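# Move printed part from build plate onto printer's table surface

## Task

Lift the printed object off the printer's build plate and place it on the surface the printer rests on, outside the printer. At the end the build plate must still be where it started and the printer must still be upright. The other items next to and behind the printer must stay roughly where they were and keep their orientation. The part must stay put on its own, without the robot holding it. Finally, release the part and move the grippers away.

## Robot and tools

Robot: two arms, left_arm and right_arm. Each has six revolute joints and a parallel gripper. Any camera image may show either arm on either side, because the names do not refer to image sides.

Scene frame, used in result lines: the origin is on the tabletop midway between the arm bases. +z is up, +x points outward over the table, and left_arm sits on the +y side. Positions are in metres and orientations are wxyz quaternions. A gripper's fingers extend along its local +z and close along its local y. The reported hand point lies between the finger pads, roughly 1 cm short of the tips. Printed hand positions are approximate, and the error grows at long reach.

Tool execute_actions, argument actions: a list holding at most one item.
- Empty list: nothing is commanded and the current state comes back.
- Motion item {"rows": [...], "steps": n}: n is 1 to 15 control steps of 1/30 s each, defaulting to 15. rows holds 1 to 15 rows, one row per step. If there are fewer rows than steps, the final row repeats.
- Wait item {"steps": n}: n is at most 300. Nothing new is commanded, and the call returns once n steps have passed since the previous result.
- Optional pictures (boolean): whether camera images are returned. They are returned by default.

Each row is one flat list of 14 numbers covering both arms, even when only one arm moves. The order is: left_arm waist, shoulder, elbow, wrist pitch, wrist yaw, wrist roll, gripper opening, then the same seven for right_arm. The joint values are absolute target angles in radians, in the same form as the Joint positions line. They are not offsets.

Stated joint ranges for both arms:
- waist -2.880 to 2.880
- shoulder 0.000 to 3.142
- elbow 0.000 to 3.019
- wrist pitch -1.693 to 1.571
- wrist yaw -1.571 to 1.571
- wrist roll -2.094 to 2.094

The true limits can differ by up to 0.019 rad. The whole call is refused, with nothing sent, if a target exceeds a stated end by more than 0.019 rad and is also further out than that joint's last reported angle. A target past the real end is clipped to that end. In that case the result may say "joint sent to its limit", possibly about an earlier action. If that line is missing, it does not prove there is more room.

Gripper opening is an absolute value from -1 (closed) to +1 (fully open, pad gap 0.094 m). Between the extremes, the fingers move to where grip_measured would equal your number. To hold something, command about 0.03 below the grip_measured value you see while in contact. A smaller margin gives a gentler grip. Each gripper's readings carry a fixed offset of up to about 1 mm. Pad force tops out near 50 to 62 N. Very thin parts, under about 2 mm, get less force.

Motion limits:
- Speed is capped. Per step, the target sent to each joint stays within a fixed distance of its measured angle: waist 0.264, shoulder 0.32, elbow 0.276, wrist pitch 0.33, wrist yaw 0.186, wrist roll 0.522 rad.
- If the targets would move the hand more than 70 mm from where it is, the whole arm's targets are scaled back.
- Far goals therefore need several calls or waits.
- Between calls the arms keep heading toward the last row sent. They stop pursuing it once everything has nearly stopped, or once any step is HELD. After that, only a new action makes them move on or press further. Fingers already opening or closing finish their motion.

Result lines:
- The state line, "left_arm: … | right_arm: …", gives each hand's position and quaternion.
- Joint positions and Joint velocities give one block per arm: six joints in rad and rad/s, then the finger gap in m and m/s.
- grip_measured is the finger opening on the command scale.
- Joint torques list the drives' total outputs in joint order. They are offset, scaled and noisy, and are not zero in free air.
- "joint command not followed" means a clearance check altered or blocked some joint targets. The rest of the row still ran.
- HELD marks steps where all or part of your row was not sent.
- MOTOR HOT appears from 85 °C. At 100 °C an OVER-TEMPERATURE FAULT makes that arm go limp and drop what it holds. Avoid long loaded holds.

Tool zoom_image: arguments camera (cam_high, cam_low, cam_left_wrist or cam_right_wrist) and region [x0, y0, x1, y1]. The region is in pixels of that camera's latest image, with the origin at top left and a maximum size of 504 by 504. All four cameras are 504x504. cam_high and cam_low are pinhole cameras with radial distortion. The two wrist cameras are fisheye.

Tool show_instructions: no arguments. It displays the scene's reference pages, such as the printer card image.

Tool finished_scene: argument scene, the number of the current scene. The goal must already hold and remain stable.

Cautions:
- Do not let the arms collide or push on each other.
- Do not knock anything off the table.
- Do not shift the build plate or tip the printer.
- Do not disturb the neighbouring objects.
- Avoid drops, slips, slams and hard shoves.
- Brief external tugs on a held part, or nudges to loose items, can happen. Check the part is stable before letting go.
- Finish with the grippers open and withdrawn.

Each tool is called after ">>>" in YAML: its name, and indented under it one key for each argument.

Reference images:

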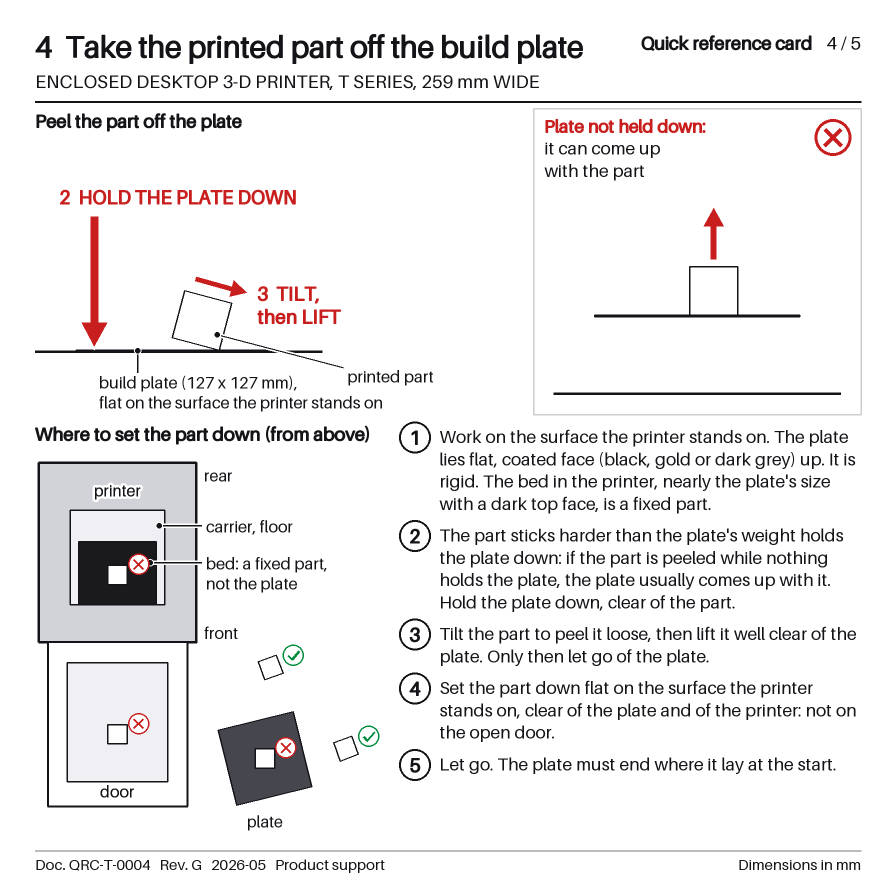

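## Session

>>> execute_actions:
  actions: []

Scene clock: 0.00 s of 4200.00 s.
left_arm: end_effector_position=(+0.5128, +0.2894, +0.5039) grip_measured=+1.000 end_effector_quat_wxyz=(+0.715, +0.011, +0.699, -0.008) | right_arm: end_effector_position=(+0.5245, -0.3087, +0.4724) grip_measured=+1.000 end_effector_quat_wxyz=(+0.694, +0.008, +0.720, -0.009)
Joint positions: left_arm=[-0.016  1.03   1.052 -0.     0.011  0.005  0.094] | right_arm=[-0.012  1.063  1.03  -0.005  0.011 -0.001  0.094]
Joint velocities: left_arm=[-0.015 -0.015 -0.007  0.007  0.007 -0.037  0.   ] | right_arm=[-0.015  0.005 -0.007  0.002  0.022 -0.066  0.   ]
Joint torques (N m, as the arm reports them, + toward a larger angle): no reading

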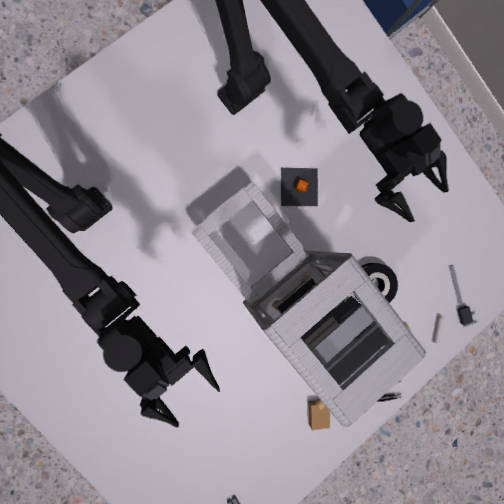

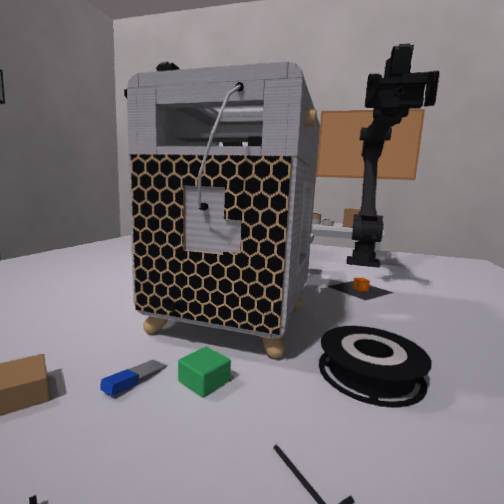

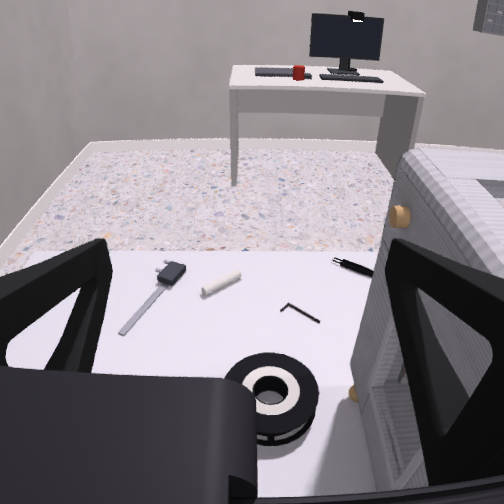

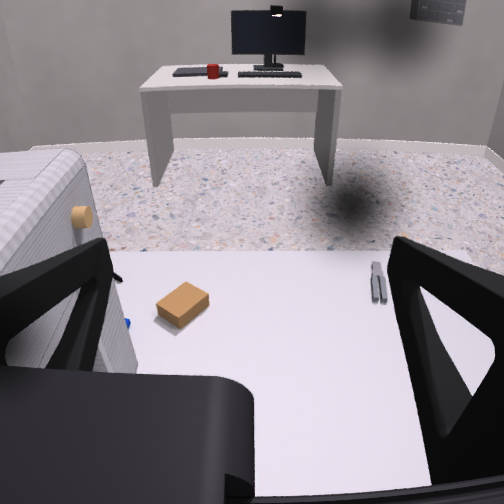

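>>> execute_actions:
  actions:
    - {"rows":[[0,1.6,1.3,-1.27,0,0,1,1.0,1.063,1.03,-0.6,0,0,-1]]}
  pictures: false

>>> execute_actions:
  actions:
    - {"steps":90}

Scene clock: 12.80 s of 4200.00 s.
left_arm: end_effector_position=(+0.5415, +0.2919, +0.1612) grip_measured=+1.000 end_effector_quat_wxyz=(+0.188, +0.009, +0.982, -0.003) | right_arm: end_effector_position=(+0.3504, +0.0300, +0.3443) grip_measured=-0.983 end_effector_quat_wxyz=(+0.436, -0.327, +0.821, +0.172)
Joint positions: left_arm=[-0.013  1.567  1.248 -0.875  0.004  0.005  0.094] | right_arm=[ 0.757  1.06   1.03  -0.566  0.003 -0.001  0.001]
Joint velocities: left_arm=[ 0.044  1.118  0.066 -3.074 -0.037 -0.051  0.   ] | right_arm=[ 1.851 -0.005 -0.012 -0.168  0.051 -0.051  0.001]
Joint torques (N m, as the arm reports them, + toward a larger angle): left_arm=[  0.29 -20.3   11.75   0.74  -0.04   0.  ] | right_arm=[-1.07 -6.35  9.34  1.89 -0.02  0.04]
Steps of this call (steps 1 to 90: nothing new was sent; then 9.30 s passed at rest; steps 91 to 105: all 15 steps of this action). Readings (joint positions):
91: left_arm=[-0.016 1.041 1.065 -0.039 0.009 0.005] | right_arm=[-0.000 1.063 1.030 -0.039 0.015 -0.001]
92: left_arm=[-0.016 1.064 1.098 -0.098 0.008 0.005] | right_arm=[0.026 1.059 1.030 -0.094 0.016 -0.001]
94: left_arm=[-0.016 1.136 1.162 -0.197 0.008 0.005] | right_arm=[0.111 1.059 1.030 -0.214 0.013 -0.001]
98: left_arm=[-0.016 1.283 1.213 -0.358 0.008 0.005] | right_arm=[0.324 1.059 1.030 -0.436 0.007 -0.001]
105: the state above

Scene clock: 15.80 s of 4200.00 s.
left_arm: end_effector_position=(+0.4517, +0.2965, +0.1339) grip_measured=+1.000 end_effector_quat_wxyz=(-0.016, +0.006, +1.000, -0.001) | right_arm: end_effector_position=(+0.2583, +0.1017, +0.3390) grip_measured=-0.983 end_effector_quat_wxyz=(+0.401, -0.427, +0.780, +0.219)
Joint positions: left_arm=[-0.006  1.597  1.256 -1.262  0.003  0.005  0.094] | right_arm=[ 1.     1.06   1.03  -0.592 -0.001 -0.001  0.001]
Joint velocities: left_arm=[-0.005 -0.005  0.017 -0.012 -0.051  0.007  0.   ] | right_arm=[ 0.024  0.015 -0.017  0.007 -0.037  0.051  0.001]
Joint torques (N m, as the arm reports them, + toward a larger angle): left_arm=[ -0.18 -16.24  11.06  -0.24  -0.08   0.  ] | right_arm=[-0.33 -6.13  9.3   1.91  0.08  0.09]
Steps of this call (steps 1 to 30: the robot went on to your last target; steps 31 to 90: nothing new was sent). Readings (joint positions):
1: left_arm=[-0.011 1.600 1.248 -0.983 0.003 0.005] | right_arm=[0.822 1.060 1.030 -0.571 0.002 -0.001]
2: left_arm=[-0.010 1.625 1.248 -1.086 0.003 0.005] | right_arm=[0.886 1.060 1.030 -0.577 0.002 -0.001]
4: left_arm=[-0.007 1.650 1.248 -1.210 0.003 0.005] | right_arm=[0.993 1.060 1.030 -0.586 -0.004 -0.001]
8: left_arm=[-0.006 1.628 1.249 -1.257 0.003 0.005] | right_arm=[1.036 1.060 1.030 -0.592 -0.005 -0.001]
90: the state above
All arms were judged still, so your last target was given up. Only a new action makes them travel on or press farther. Fingers that are still opening or closing keep moving.

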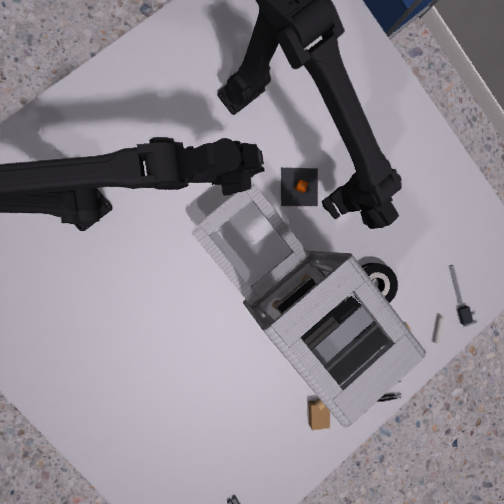

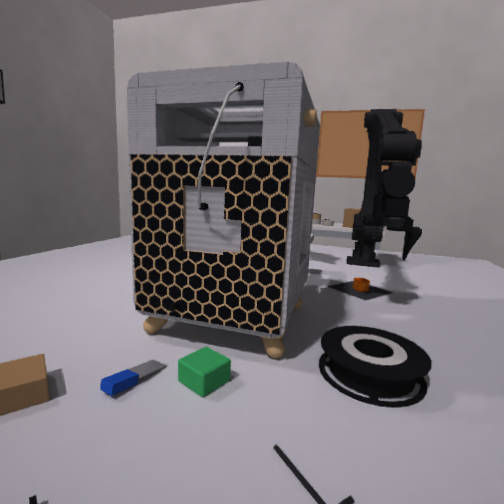

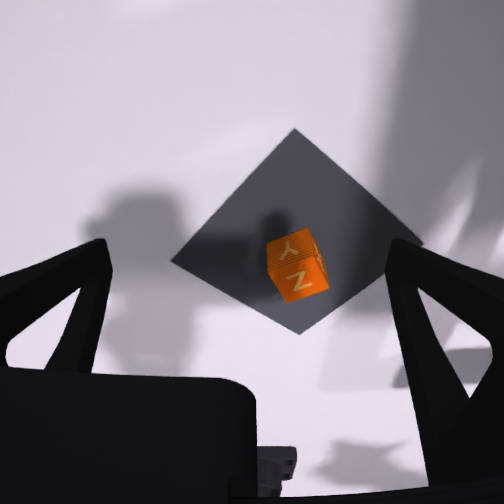

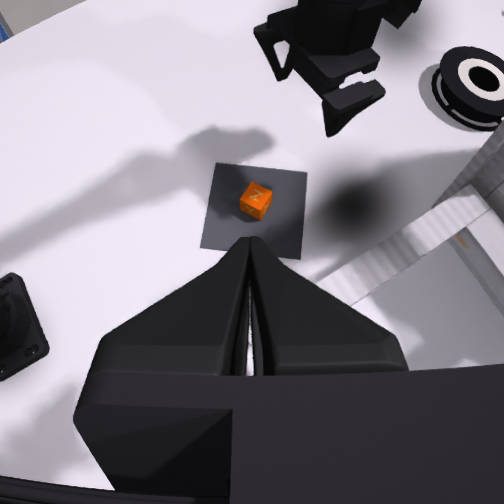

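>>> execute_actions:
  actions:
    - {"rows":[[-0.05,1.45,1.2,-1.25,0,0,1,1.0,1.063,1.03,-0.6,0,0,-1],[-0.05,1.4,1.15,-1.25,0,0,1,1.0,1.063,1.03,-0.6,0,0,-1],[-0.1,1.35,1.1,-1.25,0,0,1,1.0,1.063,1.03,-0.6,0,0,-1],[-0.1,1.3,1.05,-1.25,0,0,1,1.0,1.063,1.03,-0.6,0,0,-1],[-0.15,1.246,0.9,-1.19,0,0,1,1.0,1.063,1.03,-0.6,0,0,-1]]}
  pictures: false

>>> execute_actions:
  actions:
    - {"steps":60}

Scene clock: 42.37 s of 4200.00 s.
left_arm: end_effector_position=(+0.3272, +0.2464, +0.1454) grip_measured=+1.000 end_effector_quat_wxyz=(+0.027, +0.083, +0.996, -0.002) | right_arm: end_effector_position=(+0.2583, +0.1017, +0.3390) grip_measured=-0.983 end_effector_quat_wxyz=(+0.401, -0.427, +0.780, +0.219)
Joint positions: left_arm=[-0.161  1.22   0.904 -1.202  0.001  0.005  0.094] | right_arm=[ 1.     1.06   1.03  -0.592 -0.001 -0.001  0.001]
Joint velocities: left_arm=[ 0.063  0.23  -0.002  0.037  0.022  0.007  0.   ] | right_arm=[-0.005 -0.005 -0.002 -0.007  0.051 -0.066  0.   ]
Joint torques (N m, as the arm reports them, + toward a larger angle): left_arm=[ 0.06 -7.97  7.75  0.52  0.04 -0.02] | right_arm=[-0.26 -6.4   9.35  1.9   0.09  0.08]
Steps of this call (steps 1 to 90: nothing new was sent; then 23.07 s passed at rest; steps 91 to 105: all 15 steps of this action). Readings (joint positions):
91: left_arm=[-0.008 1.586 1.249 -1.257 0.002 0.005] | right_arm=[1.000 1.060 1.030 -0.592 -0.001 -0.001]
92: left_arm=[-0.012 1.562 1.224 -1.249 0.002 0.005] | right_arm=[1.000 1.060 1.030 -0.592 -0.001 -0.001]
94: left_arm=[-0.036 1.473 1.147 -1.245 0.001 0.005] | right_arm=[1.000 1.060 1.030 -0.592 -0.001 -0.001]
98: left_arm=[-0.134 1.242 0.944 -1.213 0.001 0.005] | right_arm=[1.000 1.060 1.030 -0.592 -0.001 -0.001]
105: the state above

Scene clock: 44.37 s of 4200.00 s.
left_arm: end_effector_position=(+0.3282, +0.2480, +0.1406) grip_measured=+1.000 end_effector_quat_wxyz=(+0.020, +0.080, +0.997, -0.002) | right_arm: end_effector_position=(+0.2583, +0.1017, +0.3390) grip_measured=-0.983 end_effector_quat_wxyz=(+0.401, -0.427, +0.780, +0.219)
Joint positions: left_arm=[-0.156  1.235  0.904 -1.2    0.001  0.005  0.094] | right_arm=[ 1.     1.06   1.03  -0.592 -0.001 -0.001  0.001]
Joint velocities: left_arm=[-0.015 -0.015  0.012 -0.002 -0.037 -0.022  0.   ] | right_arm=[-0.015 -0.015  0.007 -0.022  0.007 -0.037 -0.   ]
Joint torques (N m, as the arm reports them, + toward a larger angle): left_arm=[ 0.02 -8.41  7.77  0.51  0.04  0.  ] | right_arm=[-0.47 -6.15  9.23  1.87  0.06  0.09]
Steps of this call (steps 1 to 30: the robot went on to your last target; steps 31 to 60: nothing new was sent). Readings (joint positions):
1: left_arm=[-0.158 1.227 0.904 -1.200 0.001 0.005] | right_arm=[1.000 1.060 1.030 -0.592 -0.001 -0.001]
2: left_arm=[-0.157 1.232 0.904 -1.200 0.001 0.005] | right_arm=[1.000 1.060 1.030 -0.592 -0.001 -0.001]
4: left_arm=[-0.156 1.235 0.904 -1.200 0.001 0.005] | right_arm=[1.000 1.060 1.030 -0.592 -0.001 -0.001]
8: left_arm=[-0.156 1.235 0.904 -1.200 0.001 0.005] | right_arm=[1.000 1.060 1.030 -0.592 -0.001 -0.001]
60: the state above
All arms were judged still, so your last target was given up. Only a new action makes them travel on or press farther. Fingers that are still opening or closing keep moving.

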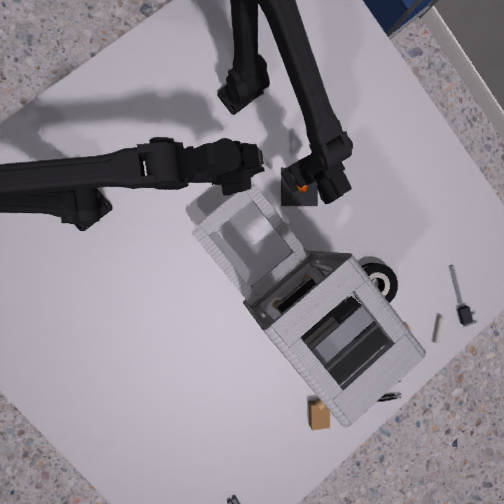

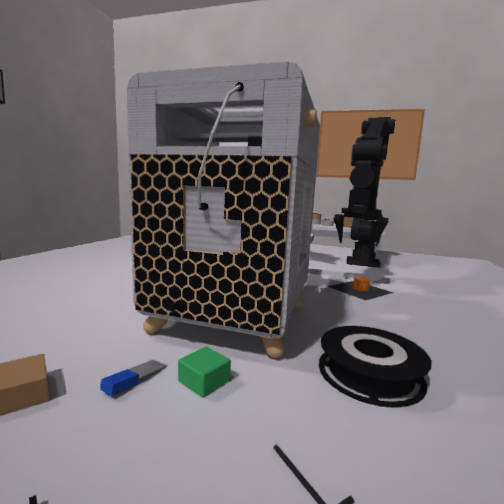

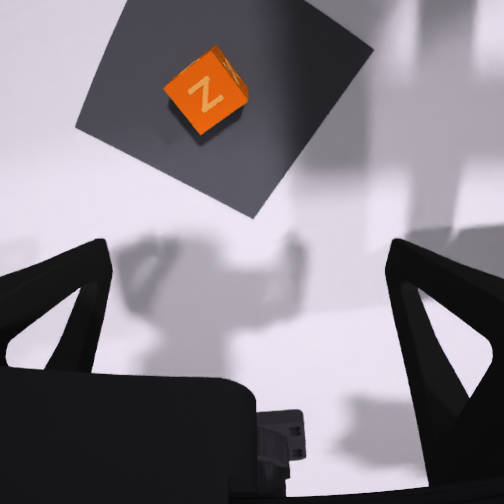

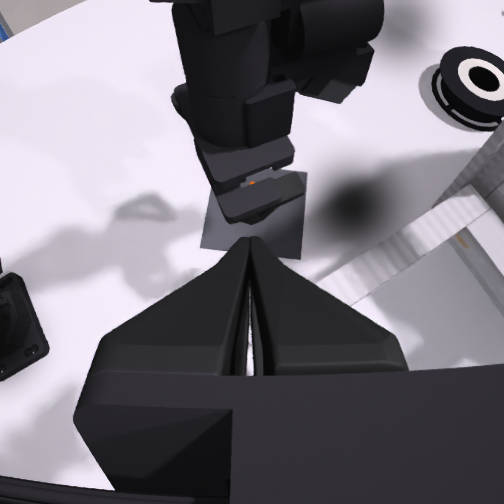

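>>> execute_actions:
  actions:
    - {"rows":[[-0.14,1.28,0.91,-1.17,0,-0.1,1,1.0,1.063,1.03,-0.6,0,0,-1],[-0.13,1.31,0.91,-1.14,0,-0.2,1,1.0,1.063,1.03,-0.6,0,0,-1],[-0.12,1.35,0.91,-1.11,0,-0.3,1,1.0,1.063,1.03,-0.6,0,0,-1],[-0.11,1.39,0.91,-1.08,0,-0.4,1,1.0,1.063,1.03,-0.6,0,0,-1],[-0.085,1.45,0.92,-1.03,0,-0.55,0.5,1.0,1.063,1.03,-0.6,0,0,-1]]}
  pictures: false

>>> execute_actions:
  actions:
    - {"steps":30}

Scene clock: 59.93 s of 4200.00 s.
left_arm: end_effector_position=(+0.3646, +0.2699, +0.0654) grip_measured=+0.502 end_effector_quat_wxyz=(-0.014, -0.212, +0.977, +0.004) | right_arm: end_effector_position=(+0.2583, +0.1017, +0.3390) grip_measured=-0.983 end_effector_quat_wxyz=(+0.401, -0.427, +0.780, +0.219)
Joint positions: left_arm=[-0.081  1.465  0.904 -1.039  0.001 -0.508  0.071] | right_arm=[ 1.     1.06   1.03  -0.592 -0.001 -0.001  0.001]
Joint velocities: left_arm=[-0.015 -0.112 -0.012 -0.007 -0.037 -0.212 -0.001] | right_arm=[-0.005  0.005 -0.002  0.012  0.066 -0.022  0.   ]
Joint torques (N m, as the arm reports them, + toward a larger angle): left_arm=[ -0.76 -12.96   8.01   0.38  -0.02  -0.03] | right_arm=[-0.36 -6.25  9.29  1.94  0.07  0.08]
Steps of this call (steps 1 to 90: nothing new was sent; then 12.07 s passed at rest; steps 91 to 105: all 15 steps of this action). Readings (joint positions):
91: left_arm=[-0.155 1.237 0.904 -1.196 0.001 -0.011] | right_arm=[1.000 1.060 1.030 -0.592 -0.001 -0.001]
92: left_arm=[-0.153 1.243 0.904 -1.185 0.001 -0.043] | right_arm=[1.000 1.060 1.030 -0.592 -0.001 -0.001]
94: left_arm=[-0.143 1.277 0.904 -1.142 0.001 -0.146] | right_arm=[1.000 1.060 1.030 -0.592 -0.001 -0.001]
98: left_arm=[-0.097 1.421 0.904 -1.048 0.001 -0.378] | right_arm=[1.000 1.060 1.030 -0.592 -0.001 -0.001]
105: the state above

Scene clock: 60.93 s of 4200.00 s.
left_arm: end_effector_position=(+0.3652, +0.2699, +0.0685) grip_measured=+0.502 end_effector_quat_wxyz=(-0.009, -0.228, +0.974, +0.003) | right_arm: end_effector_position=(+0.2583, +0.1017, +0.3390) grip_measured=-0.983 end_effector_quat_wxyz=(+0.401, -0.427, +0.780, +0.219)
Joint positions: left_arm=[-0.081  1.456  0.904 -1.039  0.001 -0.542  0.071] | right_arm=[ 1.     1.06   1.03  -0.592 -0.001 -0.001  0.001]
Joint velocities: left_arm=[-0.015 -0.005 -0.012 -0.002 -0.037  0.022 -0.   ] | right_arm=[-0.024 -0.005 -0.002  0.002 -0.022  0.022 -0.001]
Joint torques (N m, as the arm reports them, + toward a larger angle): left_arm=[ -0.44 -13.13   8.11   0.39  -0.02  -0.04] | right_arm=[-0.28 -6.29  9.33  1.9   0.09  0.08]
Steps of this call (steps 1 to 30: the robot went on to your last target). Readings (joint positions):
1: left_arm=[-0.081 1.462 0.904 -1.039 0.001 -0.515] | right_arm=[1.000 1.060 1.030 -0.592 -0.001 -0.001]
2: left_arm=[-0.081 1.459 0.904 -1.039 0.001 -0.520] | right_arm=[1.000 1.060 1.030 -0.592 -0.001 -0.001]
4: left_arm=[-0.081 1.456 0.904 -1.039 0.001 -0.528] | right_arm=[1.000 1.060 1.030 -0.592 -0.001 -0.001]
8: left_arm=[-0.081 1.456 0.904 -1.039 0.001 -0.536] | right_arm=[1.000 1.060 1.030 -0.592 -0.001 -0.001]
30: the state above
All arms were judged still, so your last target was given up. Only a new action makes them travel on or press farther. Fingers that are still opening or closing keep moving.

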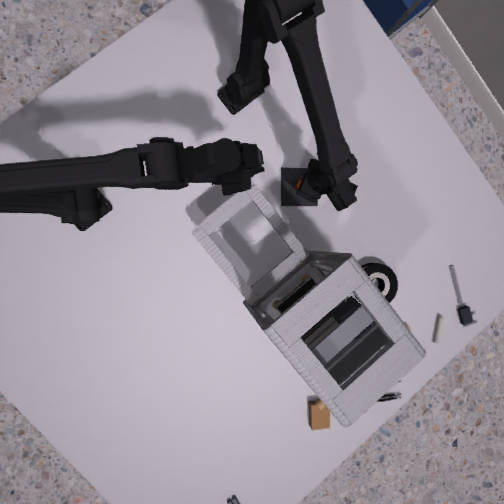

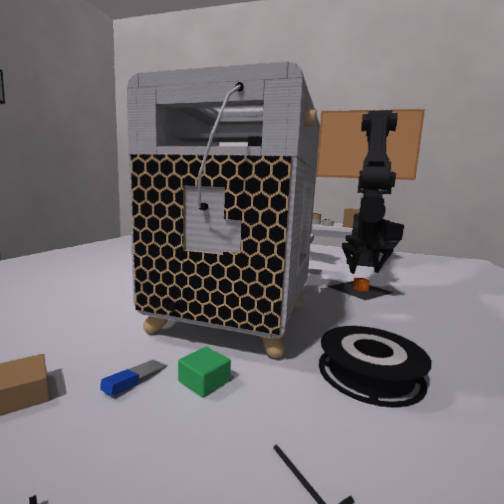

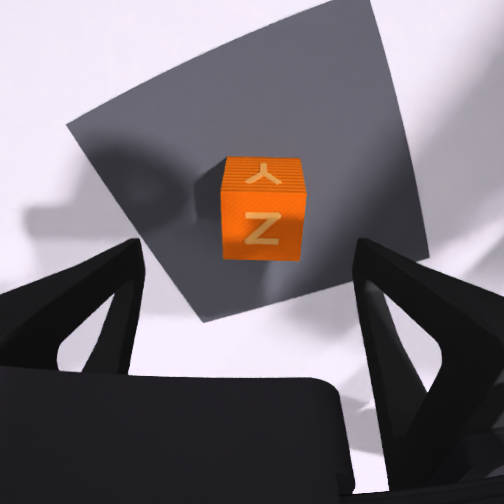

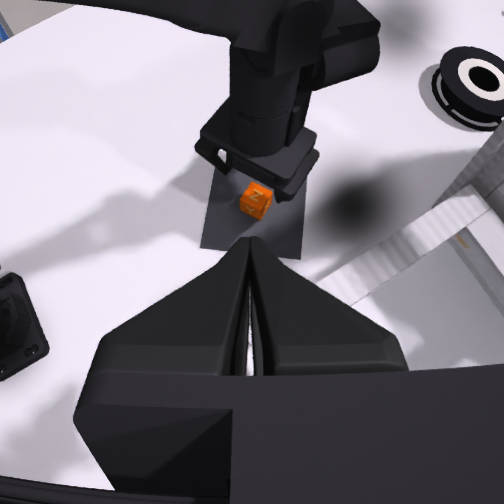

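>>> execute_actions:
  actions:
    - {"rows":[[-0.1,1.46,0.88,-1.0,0,-0.57,0.5,1.03,1.15,1.0,-0.6,0,0,-1],[-0.11,1.47,0.86,-0.97,0,-0.57,0.5,1.05,1.25,1.0,-0.6,0,0,-1],[-0.115,1.48,0.84,-0.93,0,-0.57,0.5,1.07,1.35,1.0,-0.55,0,0,-1],[-0.115,1.49,0.818,-0.89,0,-0.57,0.5,1.072,1.45,0.982,-0.5,0,0,-1]]}
  pictures: false

>>> execute_actions:
  actions:
    - {"rows":[[-0.115,1.49,0.818,-0.89,0,-0.57,0.5,1.072,1.52,0.982,-0.4,0,0,-1],[-0.115,1.49,0.818,-0.89,0,-0.57,0.5,1.072,1.58,0.982,-0.33,0,0,-1],[-0.115,1.49,0.818,-0.89,0,-0.57,0.5,1.072,1.64,0.982,-0.26,0,0,-1],[-0.115,1.49,0.818,-0.89,0,-0.57,0.5,1.072,1.7,0.982,-0.15,0,0,-1]]}
  pictures: false

>>> execute_actions:
  actions:
    - {"steps":30}

Scene clock: 78.17 s of 4200.00 s.
left_arm: end_effector_position=(+0.3584, +0.2588, +0.0357) grip_measured=+0.502 end_effector_quat_wxyz=(+0.008, -0.222, +0.975, -0.003) | right_arm: end_effector_position=(+0.2487, +0.1524, +0.1137) grip_measured=-0.983 end_effector_quat_wxyz=(+0.227, -0.492, +0.830, +0.135)
Joint positions: left_arm=[-0.113  1.476  0.822 -0.9    0.001 -0.561  0.071] | right_arm=[ 1.069  1.489  0.974 -0.521 -0.    -0.001  0.001]
Joint velocities: left_arm=[-0.015 -0.005 -0.007 -0.007 -0.051 -0.051  0.001] | right_arm=[ 0.005  0.259 -0.222 -0.002  0.022  0.007 -0.   ]
Joint torques (N m, as the arm reports them, + toward a larger angle): left_arm=[ -0.24 -11.3    6.2    0.61  -0.03  -0.02] | right_arm=[ -0.38 -15.51   9.66   2.59   0.04   0.09]
Steps of this call (steps 1 to 90: nothing new was sent; then 13.73 s passed at rest; steps 91 to 105: all 15 steps of this action). Readings (joint positions):
91: left_arm=[-0.082 1.456 0.903 -1.032 0.001 -0.545] | right_arm=[1.002 1.065 1.028 -0.592 -0.000 -0.001]
92: left_arm=[-0.084 1.456 0.897 -1.016 0.001 -0.548] | right_arm=[1.006 1.076 1.028 -0.592 -0.000 -0.001]
94: left_arm=[-0.094 1.456 0.871 -0.958 0.001 -0.553] | right_arm=[1.021 1.122 1.028 -0.584 -0.000 -0.001]
98: left_arm=[-0.112 1.468 0.827 -0.908 0.001 -0.558] | right_arm=[1.045 1.270 1.026 -0.554 -0.000 -0.001]
105: the state above

Scene clock: 78.67 s of 4200.00 s.
left_arm: end_effector_position=(+0.3584, +0.2588, +0.0357) grip_measured=+0.502 end_effector_quat_wxyz=(+0.008, -0.222, +0.975, -0.003) | right_arm: end_effector_position=(+0.2788, +0.2131, +0.0699) grip_measured=-0.983 end_effector_quat_wxyz=(+0.305, -0.484, +0.801, +0.178)
Joint positions: left_arm=[-0.113  1.476  0.822 -0.9    0.001 -0.561  0.071] | right_arm=[ 1.074  1.675  0.977 -0.151  0.002 -0.014  0.001]
Joint velocities: left_arm=[-0.015  0.005  0.012 -0.002 -0.007  0.007  0.001] | right_arm=[ 0.015  0.103 -0.007  0.012  0.081 -0.022 -0.   ]
Joint torques (N m, as the arm reports them, + toward a larger angle): left_arm=[ -0.79 -10.78   6.19   0.55  -0.03  -0.03] | right_arm=[ -0.64 -11.89   7.78   2.07  -0.06   0.24]
Steps of this call (steps 1 to 15: all 15 steps of this action). Readings (joint positions):
1: left_arm=[-0.113 1.476 0.822 -0.900 0.001 -0.561] | right_arm=[1.069 1.499 0.966 -0.504 -0.000 -0.001]
2: left_arm=[-0.113 1.476 0.822 -0.900 0.001 -0.561] | right_arm=[1.069 1.512 0.964 -0.464 -0.000 -0.001]
4: left_arm=[-0.113 1.476 0.822 -0.900 0.001 -0.561] | right_arm=[1.069 1.561 0.964 -0.326 -0.000 -0.001]
8: left_arm=[-0.113 1.476 0.822 -0.900 0.001 -0.561] | right_arm=[1.073 1.649 0.974 -0.172 0.011 -0.014]
15: the state above

Scene clock: 79.67 s of 4200.00 s.
left_arm: end_effector_position=(+0.3584, +0.2588, +0.0357) grip_measured=+0.502 end_effector_quat_wxyz=(+0.008, -0.222, +0.975, -0.003) | right_arm: end_effector_position=(+0.2784, +0.2124, +0.0628) grip_measured=-0.983 end_effector_quat_wxyz=(+0.300, -0.485, +0.803, +0.175)
Joint positions: left_arm=[-0.113  1.476  0.822 -0.9    0.001 -0.561  0.071] | right_arm=[ 1.074  1.688  0.977 -0.151  0.002 -0.013  0.001]
Joint velocities: left_arm=[ 0.005 -0.015  0.002 -0.012  0.007 -0.081  0.   ] | right_arm=[-0.005 -0.005  0.012  0.007 -0.051 -0.007 -0.001]
Joint torques (N m, as the arm reports them, + toward a larger angle): left_arm=[ -0.88 -10.59   6.24   0.52  -0.03  -0.05] | right_arm=[ -0.44 -12.43   7.63   2.02  -0.04   0.21]
Steps of this call (steps 1 to 30: the robot went on to your last target). Readings (joint positions):
1: left_arm=[-0.113 1.476 0.822 -0.900 0.001 -0.561] | right_arm=[1.074 1.679 0.977 -0.151 0.002 -0.014]
2: left_arm=[-0.113 1.476 0.822 -0.900 0.001 -0.561] | right_arm=[1.074 1.683 0.977 -0.151 0.002 -0.014]
4: left_arm=[-0.113 1.476 0.822 -0.900 0.001 -0.561] | right_arm=[1.074 1.687 0.977 -0.151 0.002 -0.014]
8: left_arm=[-0.113 1.476 0.822 -0.900 0.001 -0.561] | right_arm=[1.074 1.688 0.977 -0.151 0.002 -0.013]
30: the state above
All arms were judged still, so your last target was given up. Only a new action makes them travel on or press farther. Fingers that are still opening or closing keep moving.

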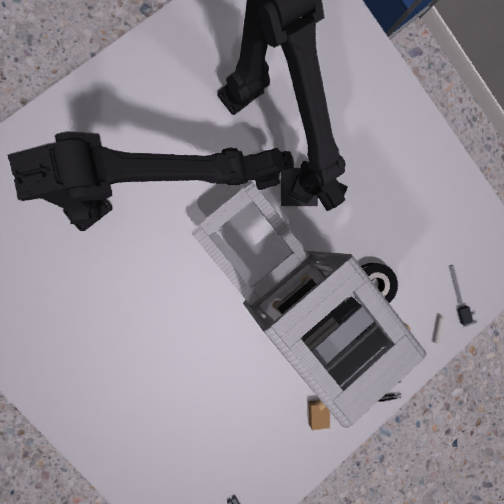

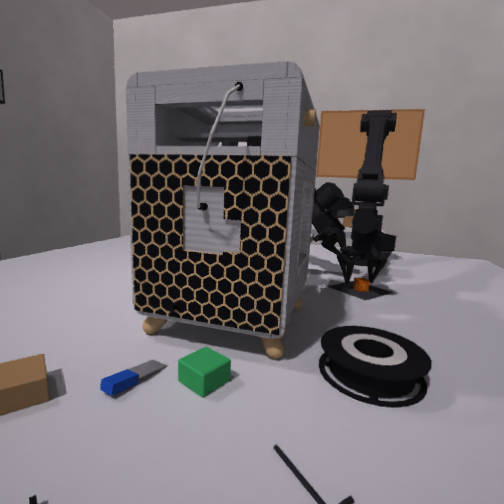

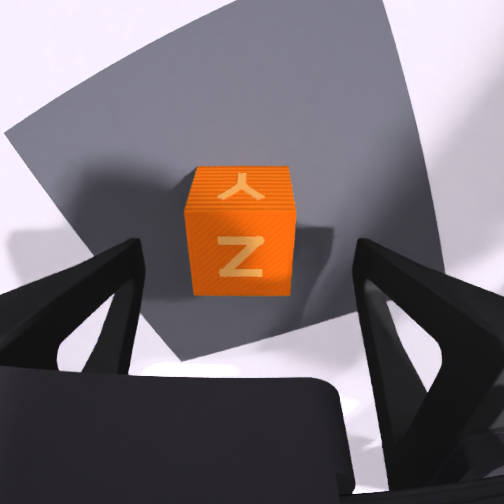

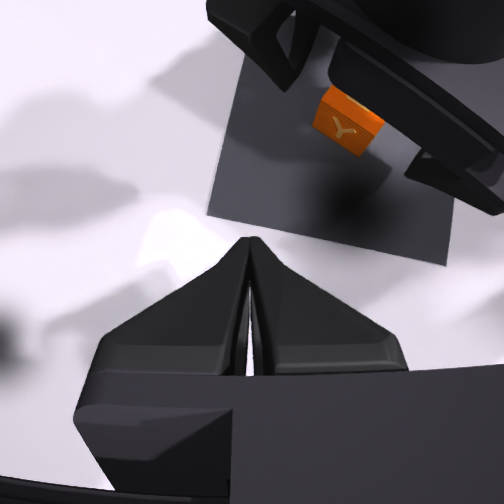

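>>> execute_actions:
  actions:
    - {"rows":[[-0.103,1.535,0.818,-0.86,0,-0.57,0.3,1.1,1.68,0.982,-0.2,0,-1.2,-1]]}
  pictures: false

>>> execute_actions:
  actions:
    - {"steps":30}
  pictures: false

>>> execute_actions:
  actions:
    - {"rows":[[-0.103,1.535,0.818,-0.86,0,-0.57,0,1.085,1.78,1.03,-0.1,0,-1.2,-1]]}
  pictures: false

>>> execute_actions:
  actions:
    - {"steps":20}

Scene clock: 89.57 s of 4200.00 s.
left_arm: end_effector_position=(+0.3613, +0.2592, +0.0205) grip_measured=+0.302 end_effector_quat_wxyz=(+0.001, -0.224, +0.975, -0.001) | right_arm: end_effector_position=(+0.2622, +0.2121, +0.0564) grip_measured=-0.983 end_effector_quat_wxyz=(-0.328, +0.843, -0.427, +0.002)
Joint positions: left_arm=[-0.111  1.521  0.822 -0.87   0.001 -0.562  0.061] | right_arm=[ 1.099  1.688  0.977 -0.193  0.001 -1.105  0.001]
Joint velocities: left_arm=[-0.034 -0.015  0.012 -0.007 -0.007  0.007  0.001] | right_arm=[ 0.005 -0.005  0.002  0.012 -0.022 -0.593 -0.   ]
Joint torques (N m, as the arm reports them, + toward a larger angle): left_arm=[ -0.07 -10.67   5.81   0.45   0.    -0.03] | right_arm=[ -0.13 -14.07   7.64   1.48  -0.13  -0.01]
Steps of this call (steps 1 to 90: nothing new was sent; then 6.40 s passed at rest; steps 91 to 105: all 15 steps of this action). Readings (joint positions):
91: left_arm=[-0.113 1.478 0.822 -0.895 0.001 -0.562] | right_arm=[1.075 1.688 0.977 -0.159 0.002 -0.097]
92: left_arm=[-0.112 1.484 0.822 -0.885 0.001 -0.562] | right_arm=[1.077 1.688 0.977 -0.171 0.002 -0.197]
94: left_arm=[-0.112 1.500 0.822 -0.874 0.001 -0.562] | right_arm=[1.084 1.688 0.977 -0.187 0.002 -0.395]
98: left_arm=[-0.111 1.520 0.822 -0.871 0.001 -0.562] | right_arm=[1.097 1.688 0.977 -0.192 0.001 -0.789]
105: the state above

Scene clock: 90.57 s of 4200.00 s.
left_arm: end_effector_position=(+0.3613, +0.2592, +0.0205) grip_measured=+0.302 end_effector_quat_wxyz=(+0.001, -0.224, +0.975, -0.001) | right_arm: end_effector_position=(+0.2622, +0.2121, +0.0564) grip_measured=-0.983 end_effector_quat_wxyz=(-0.327, +0.860, -0.392, +0.015)
Joint positions: left_arm=[-0.111  1.521  0.822 -0.87   0.001 -0.562  0.061] | right_arm=[ 1.099  1.688  0.977 -0.193  0.001 -1.187  0.001]
Joint velocities: left_arm=[-0.024 -0.005 -0.042 -0.007 -0.037  0.022 -0.   ] | right_arm=[ 0.005 -0.005 -0.012  0.007 -0.022  0.022  0.001]
Joint torques (N m, as the arm reports them, + toward a larger angle): left_arm=[  0.24 -11.2    5.92   0.4   -0.03  -0.04] | right_arm=[ -0.01 -14.07   7.56   1.58  -0.1   -0.03]
Steps of this call (steps 1 to 30: the robot went on to your last target). Readings (joint positions):
1: left_arm=[-0.111 1.521 0.822 -0.870 0.001 -0.562] | right_arm=[1.099 1.688 0.977 -0.193 0.001 -1.122]
2: left_arm=[-0.111 1.521 0.822 -0.870 0.001 -0.562] | right_arm=[1.099 1.688 0.977 -0.193 0.001 -1.135]
4: left_arm=[-0.111 1.521 0.822 -0.870 0.001 -0.562] | right_arm=[1.099 1.688 0.977 -0.193 0.001 -1.154]
8: left_arm=[-0.111 1.521 0.822 -0.870 0.001 -0.562] | right_arm=[1.099 1.688 0.977 -0.193 0.001 -1.174]
30: the state above
All arms were judged still, so your last target was given up. Only a new action makes them travel on or press farther. Fingers that are still opening or closing keep moving.

Scene clock: 91.07 s of 4200.00 s.
left_arm: end_effector_position=(+0.3613, +0.2592, +0.0205) grip_measured=+0.002 end_effector_quat_wxyz=(+0.001, -0.224, +0.975, -0.001) | right_arm: end_effector_position=(+0.2713, +0.2191, +0.0194) grip_measured=-0.983 end_effector_quat_wxyz=(-0.323, +0.859, -0.396, +0.016)
Joint positions: left_arm=[-0.111  1.521  0.822 -0.87   0.001 -0.562  0.047] | right_arm=[ 1.09   1.782  0.987 -0.117  0.001 -1.188  0.001]
Joint velocities: left_arm=[ 0.015 -0.005 -0.027  0.002 -0.066  0.066 -0.   ] | right_arm=[-0.005 -0.005 -0.007 -0.012  0.022 -0.037 -0.   ]
Joint torques (N m, as the arm reports them, + toward a larger angle): left_arm=[  0.35 -11.19   6.     0.45  -0.05  -0.03] | right_arm=[ -0.98 -14.52  10.02   2.65  -0.1    0.  ]
Steps of this call (steps 1 to 15: all 15 steps of this action). Readings (joint positions):
1: left_arm=[-0.111 1.521 0.822 -0.870 0.001 -0.562] | right_arm=[1.098 1.693 0.977 -0.178 0.001 -1.188]
2: left_arm=[-0.111 1.521 0.822 -0.870 0.001 -0.562] | right_arm=[1.098 1.704 0.980 -0.154 0.001 -1.188]
4: left_arm=[-0.111 1.521 0.822 -0.870 0.001 -0.562] | right_arm=[1.095 1.733 0.987 -0.125 0.001 -1.188]
8: left_arm=[-0.111 1.521 0.822 -0.870 0.001 -0.562] | right_arm=[1.091 1.776 0.987 -0.119 0.001 -1.188]
15: the state above

Scene clock: 91.73 s of 4200.00 s.
left_arm: end_effector_position=(+0.3613, +0.2592, +0.0205) grip_measured=+0.002 end_effector_quat_wxyz=(+0.001, -0.224, +0.975, -0.001) | right_arm: end_effector_position=(+0.2713, +0.2191, +0.0194) grip_measured=-0.983 end_effector_quat_wxyz=(-0.323, +0.859, -0.396, +0.016)
Joint positions: left_arm=[-0.111  1.521  0.822 -0.87   0.001 -0.562  0.047] | right_arm=[ 1.09   1.782  0.987 -0.117  0.001 -1.188  0.001]
Joint velocities: left_arm=[-0.024  0.005 -0.012 -0.007  0.051  0.022 -0.   ] | right_arm=[-0.005 -0.005 -0.012  0.002  0.007  0.066 -0.   ]
Joint torques (N m, as the arm reports them, + toward a larger angle): left_arm=[  0.16 -10.96   6.01   0.54  -0.02  -0.02] | right_arm=[ -0.72 -14.46   9.93   2.59  -0.1   -0.01]
Steps of this call (steps 1 to 15: the robot went on to your last target; steps 16 to 20: nothing new was sent). Readings (joint positions):
1: left_arm=[-0.111 1.521 0.822 -0.870 0.001 -0.562] | right_arm=[1.090 1.782 0.987 -0.117 0.001 -1.188]
2: left_arm=[-0.111 1.521 0.822 -0.870 0.001 -0.562] | right_arm=[1.090 1.782 0.987 -0.117 0.001 -1.188]
4: left_arm=[-0.111 1.521 0.822 -0.870 0.001 -0.562] | right_arm=[1.090 1.782 0.987 -0.117 0.001 -1.188]
8: left_arm=[-0.111 1.521 0.822 -0.870 0.001 -0.562] | right_arm=[1.090 1.782 0.987 -0.117 0.001 -1.188]
20: the state above
All arms were judged still, so your last target was given up. Only a new action makes them travel on or press farther. Fingers that are still opening or closing keep moving.

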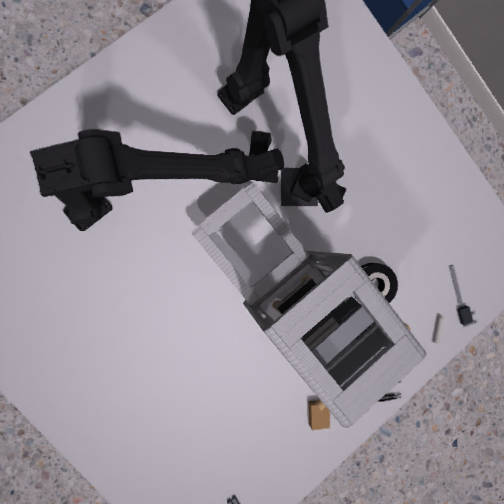

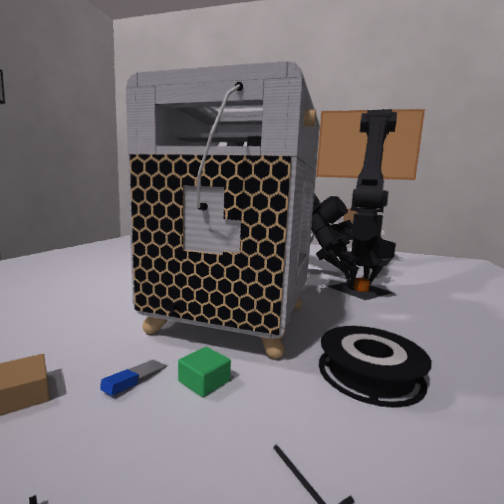

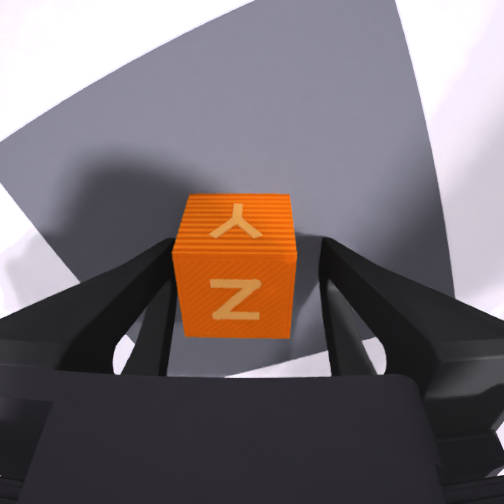

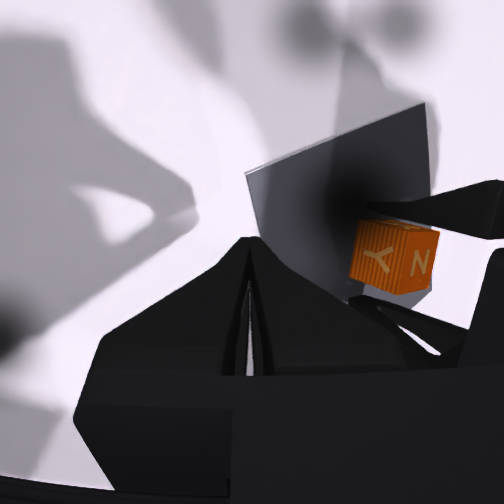

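>>> execute_actions:
  actions:
    - {"rows":[[-0.088,1.535,0.818,-0.9,0,-0.57,0,1.08,1.83,1.1,-0.1,0,-1.2,-1]]}

>>> execute_actions:
  actions:
    - {"rows":[[-0.088,1.535,0.818,-0.9,0,-0.57,0,1.08,1.865,1.1,-0.1,0,-1.2,-1]]}

Scene clock: 99.53 s of 4200.00 s.
left_arm: end_effector_position=(+0.3567, +0.2663, +0.0205) grip_measured=+0.002 end_effector_quat_wxyz=(-0.009, -0.233, +0.973, +0.003) | right_arm: end_effector_position=(+0.2852, +0.2403, +0.0263) grip_measured=-0.983 end_effector_quat_wxyz=(-0.337, +0.854, -0.396, +0.018)
Joint positions: left_arm=[-0.093  1.521  0.822 -0.891  0.001 -0.562  0.047] | right_arm=[ 1.086  1.816  1.049 -0.116  0.001 -1.188  0.001]
Joint velocities: left_arm=[-0.005 -0.005  0.012 -0.017  0.007 -0.007  0.001] | right_arm=[ 0.005  0.005  0.002  0.012 -0.037 -0.022  0.   ]
Joint torques (N m, as the arm reports them, + toward a larger angle): left_arm=[  0.29 -11.31   5.84  -0.26  -0.01  -0.02] | right_arm=[ -0.67 -13.67  10.74   2.61  -0.11   0.  ]
Steps of this call (steps 1 to 90: nothing new was sent; then 4.30 s passed at rest; steps 91 to 105: all 15 steps of this action). Readings (joint positions):
91: left_arm=[-0.110 1.521 0.822 -0.874 0.001 -0.562] | right_arm=[1.090 1.785 0.992 -0.117 0.001 -1.188]
92: left_arm=[-0.107 1.521 0.822 -0.880 0.001 -0.562] | right_arm=[1.090 1.791 1.002 -0.117 0.001 -1.188]
94: left_arm=[-0.101 1.521 0.822 -0.888 0.001 -0.562] | right_arm=[1.088 1.807 1.030 -0.117 0.001 -1.188]
98: left_arm=[-0.093 1.521 0.822 -0.891 0.001 -0.562] | right_arm=[1.087 1.816 1.049 -0.116 0.001 -1.188]
105: the state above

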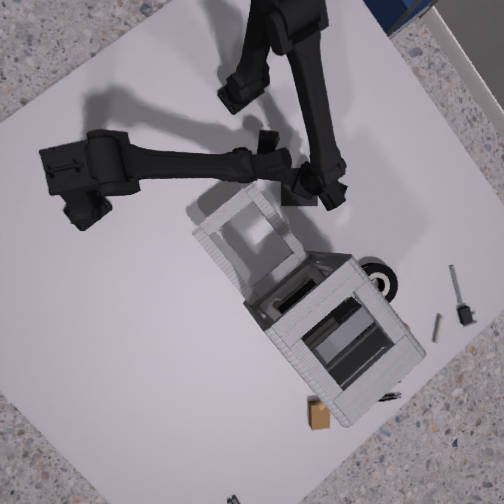

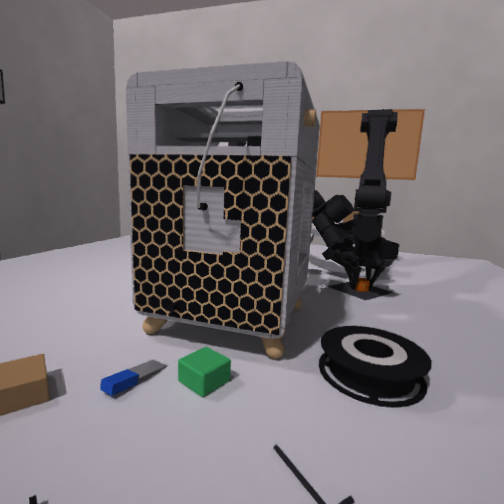

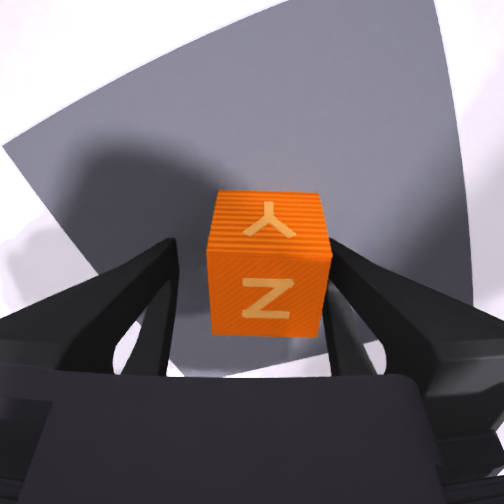

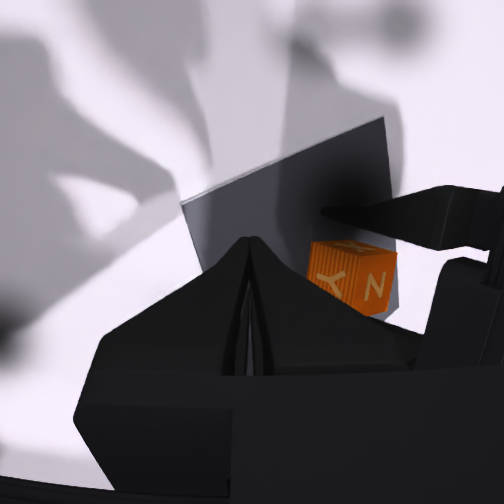

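Scene clock: 100.03 s of 4200.00 s.
left_arm: end_effector_position=(+0.3567, +0.2663, +0.0205) grip_measured=+0.002 end_effector_quat_wxyz=(-0.009, -0.233, +0.973, +0.003) | right_arm: end_effector_position=(+0.2838, +0.2375, +0.0049) grip_measured=-0.983 end_effector_quat_wxyz=(-0.320, +0.859, -0.398, +0.017)
Joint positions: left_arm=[-0.093  1.521  0.822 -0.891  0.001 -0.562  0.047] | right_arm=[ 1.086  1.854  1.052 -0.115  0.001 -1.188  0.001]
Joint velocities: left_arm=[-0.015 -0.005 -0.012  0.007  0.007 -0.051  0.001] | right_arm=[ 0.005 -0.005  0.007 -0.012 -0.037 -0.037  0.   ]
Joint torques (N m, as the arm reports them, + toward a larger angle): left_arm=[ -0.48 -11.12   6.01  -0.21  -0.01  -0.03] | right_arm=[ -0.63 -14.29  10.23   2.41  -0.1   -0.01]
Steps of this call (steps 1 to 15: all 15 steps of this action). Readings (joint positions):
1: left_arm=[-0.093 1.521 0.822 -0.891 0.001 -0.562] | right_arm=[1.086 1.819 1.050 -0.115 0.001 -1.188]
2: left_arm=[-0.093 1.521 0.822 -0.891 0.001 -0.562] | right_arm=[1.086 1.822 1.051 -0.115 0.001 -1.188]
4: left_arm=[-0.093 1.521 0.822 -0.891 0.001 -0.562] | right_arm=[1.086 1.831 1.052 -0.115 0.001 -1.188]
8: left_arm=[-0.093 1.521 0.822 -0.891 0.001 -0.562] | right_arm=[1.086 1.851 1.052 -0.115 0.001 -1.188]
15: the state above

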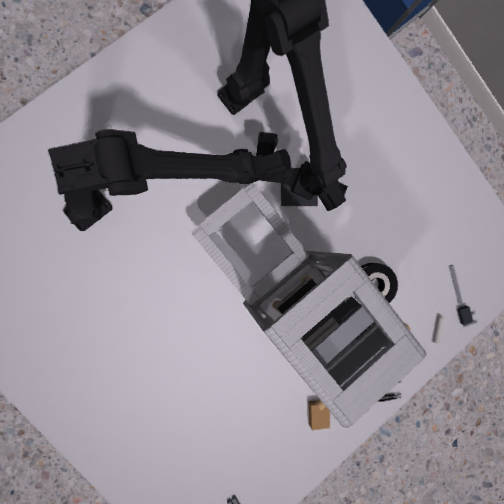

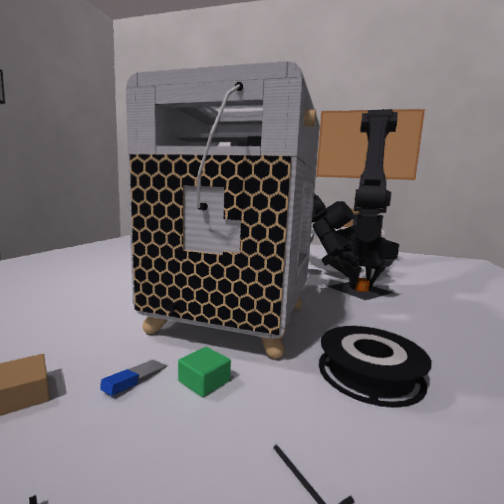

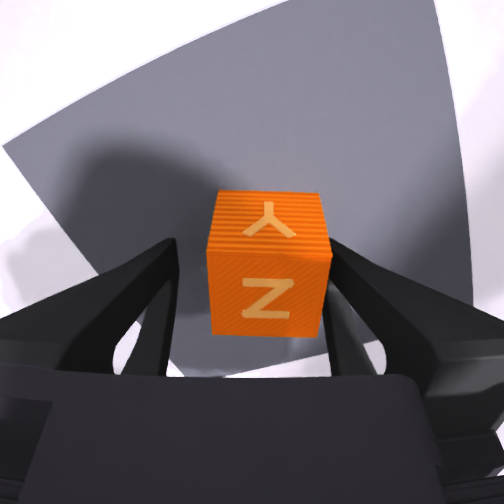

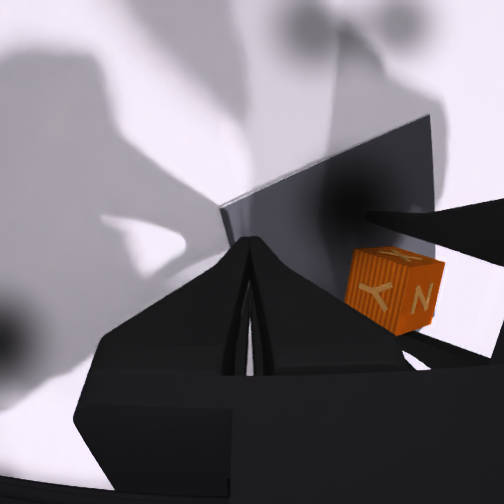

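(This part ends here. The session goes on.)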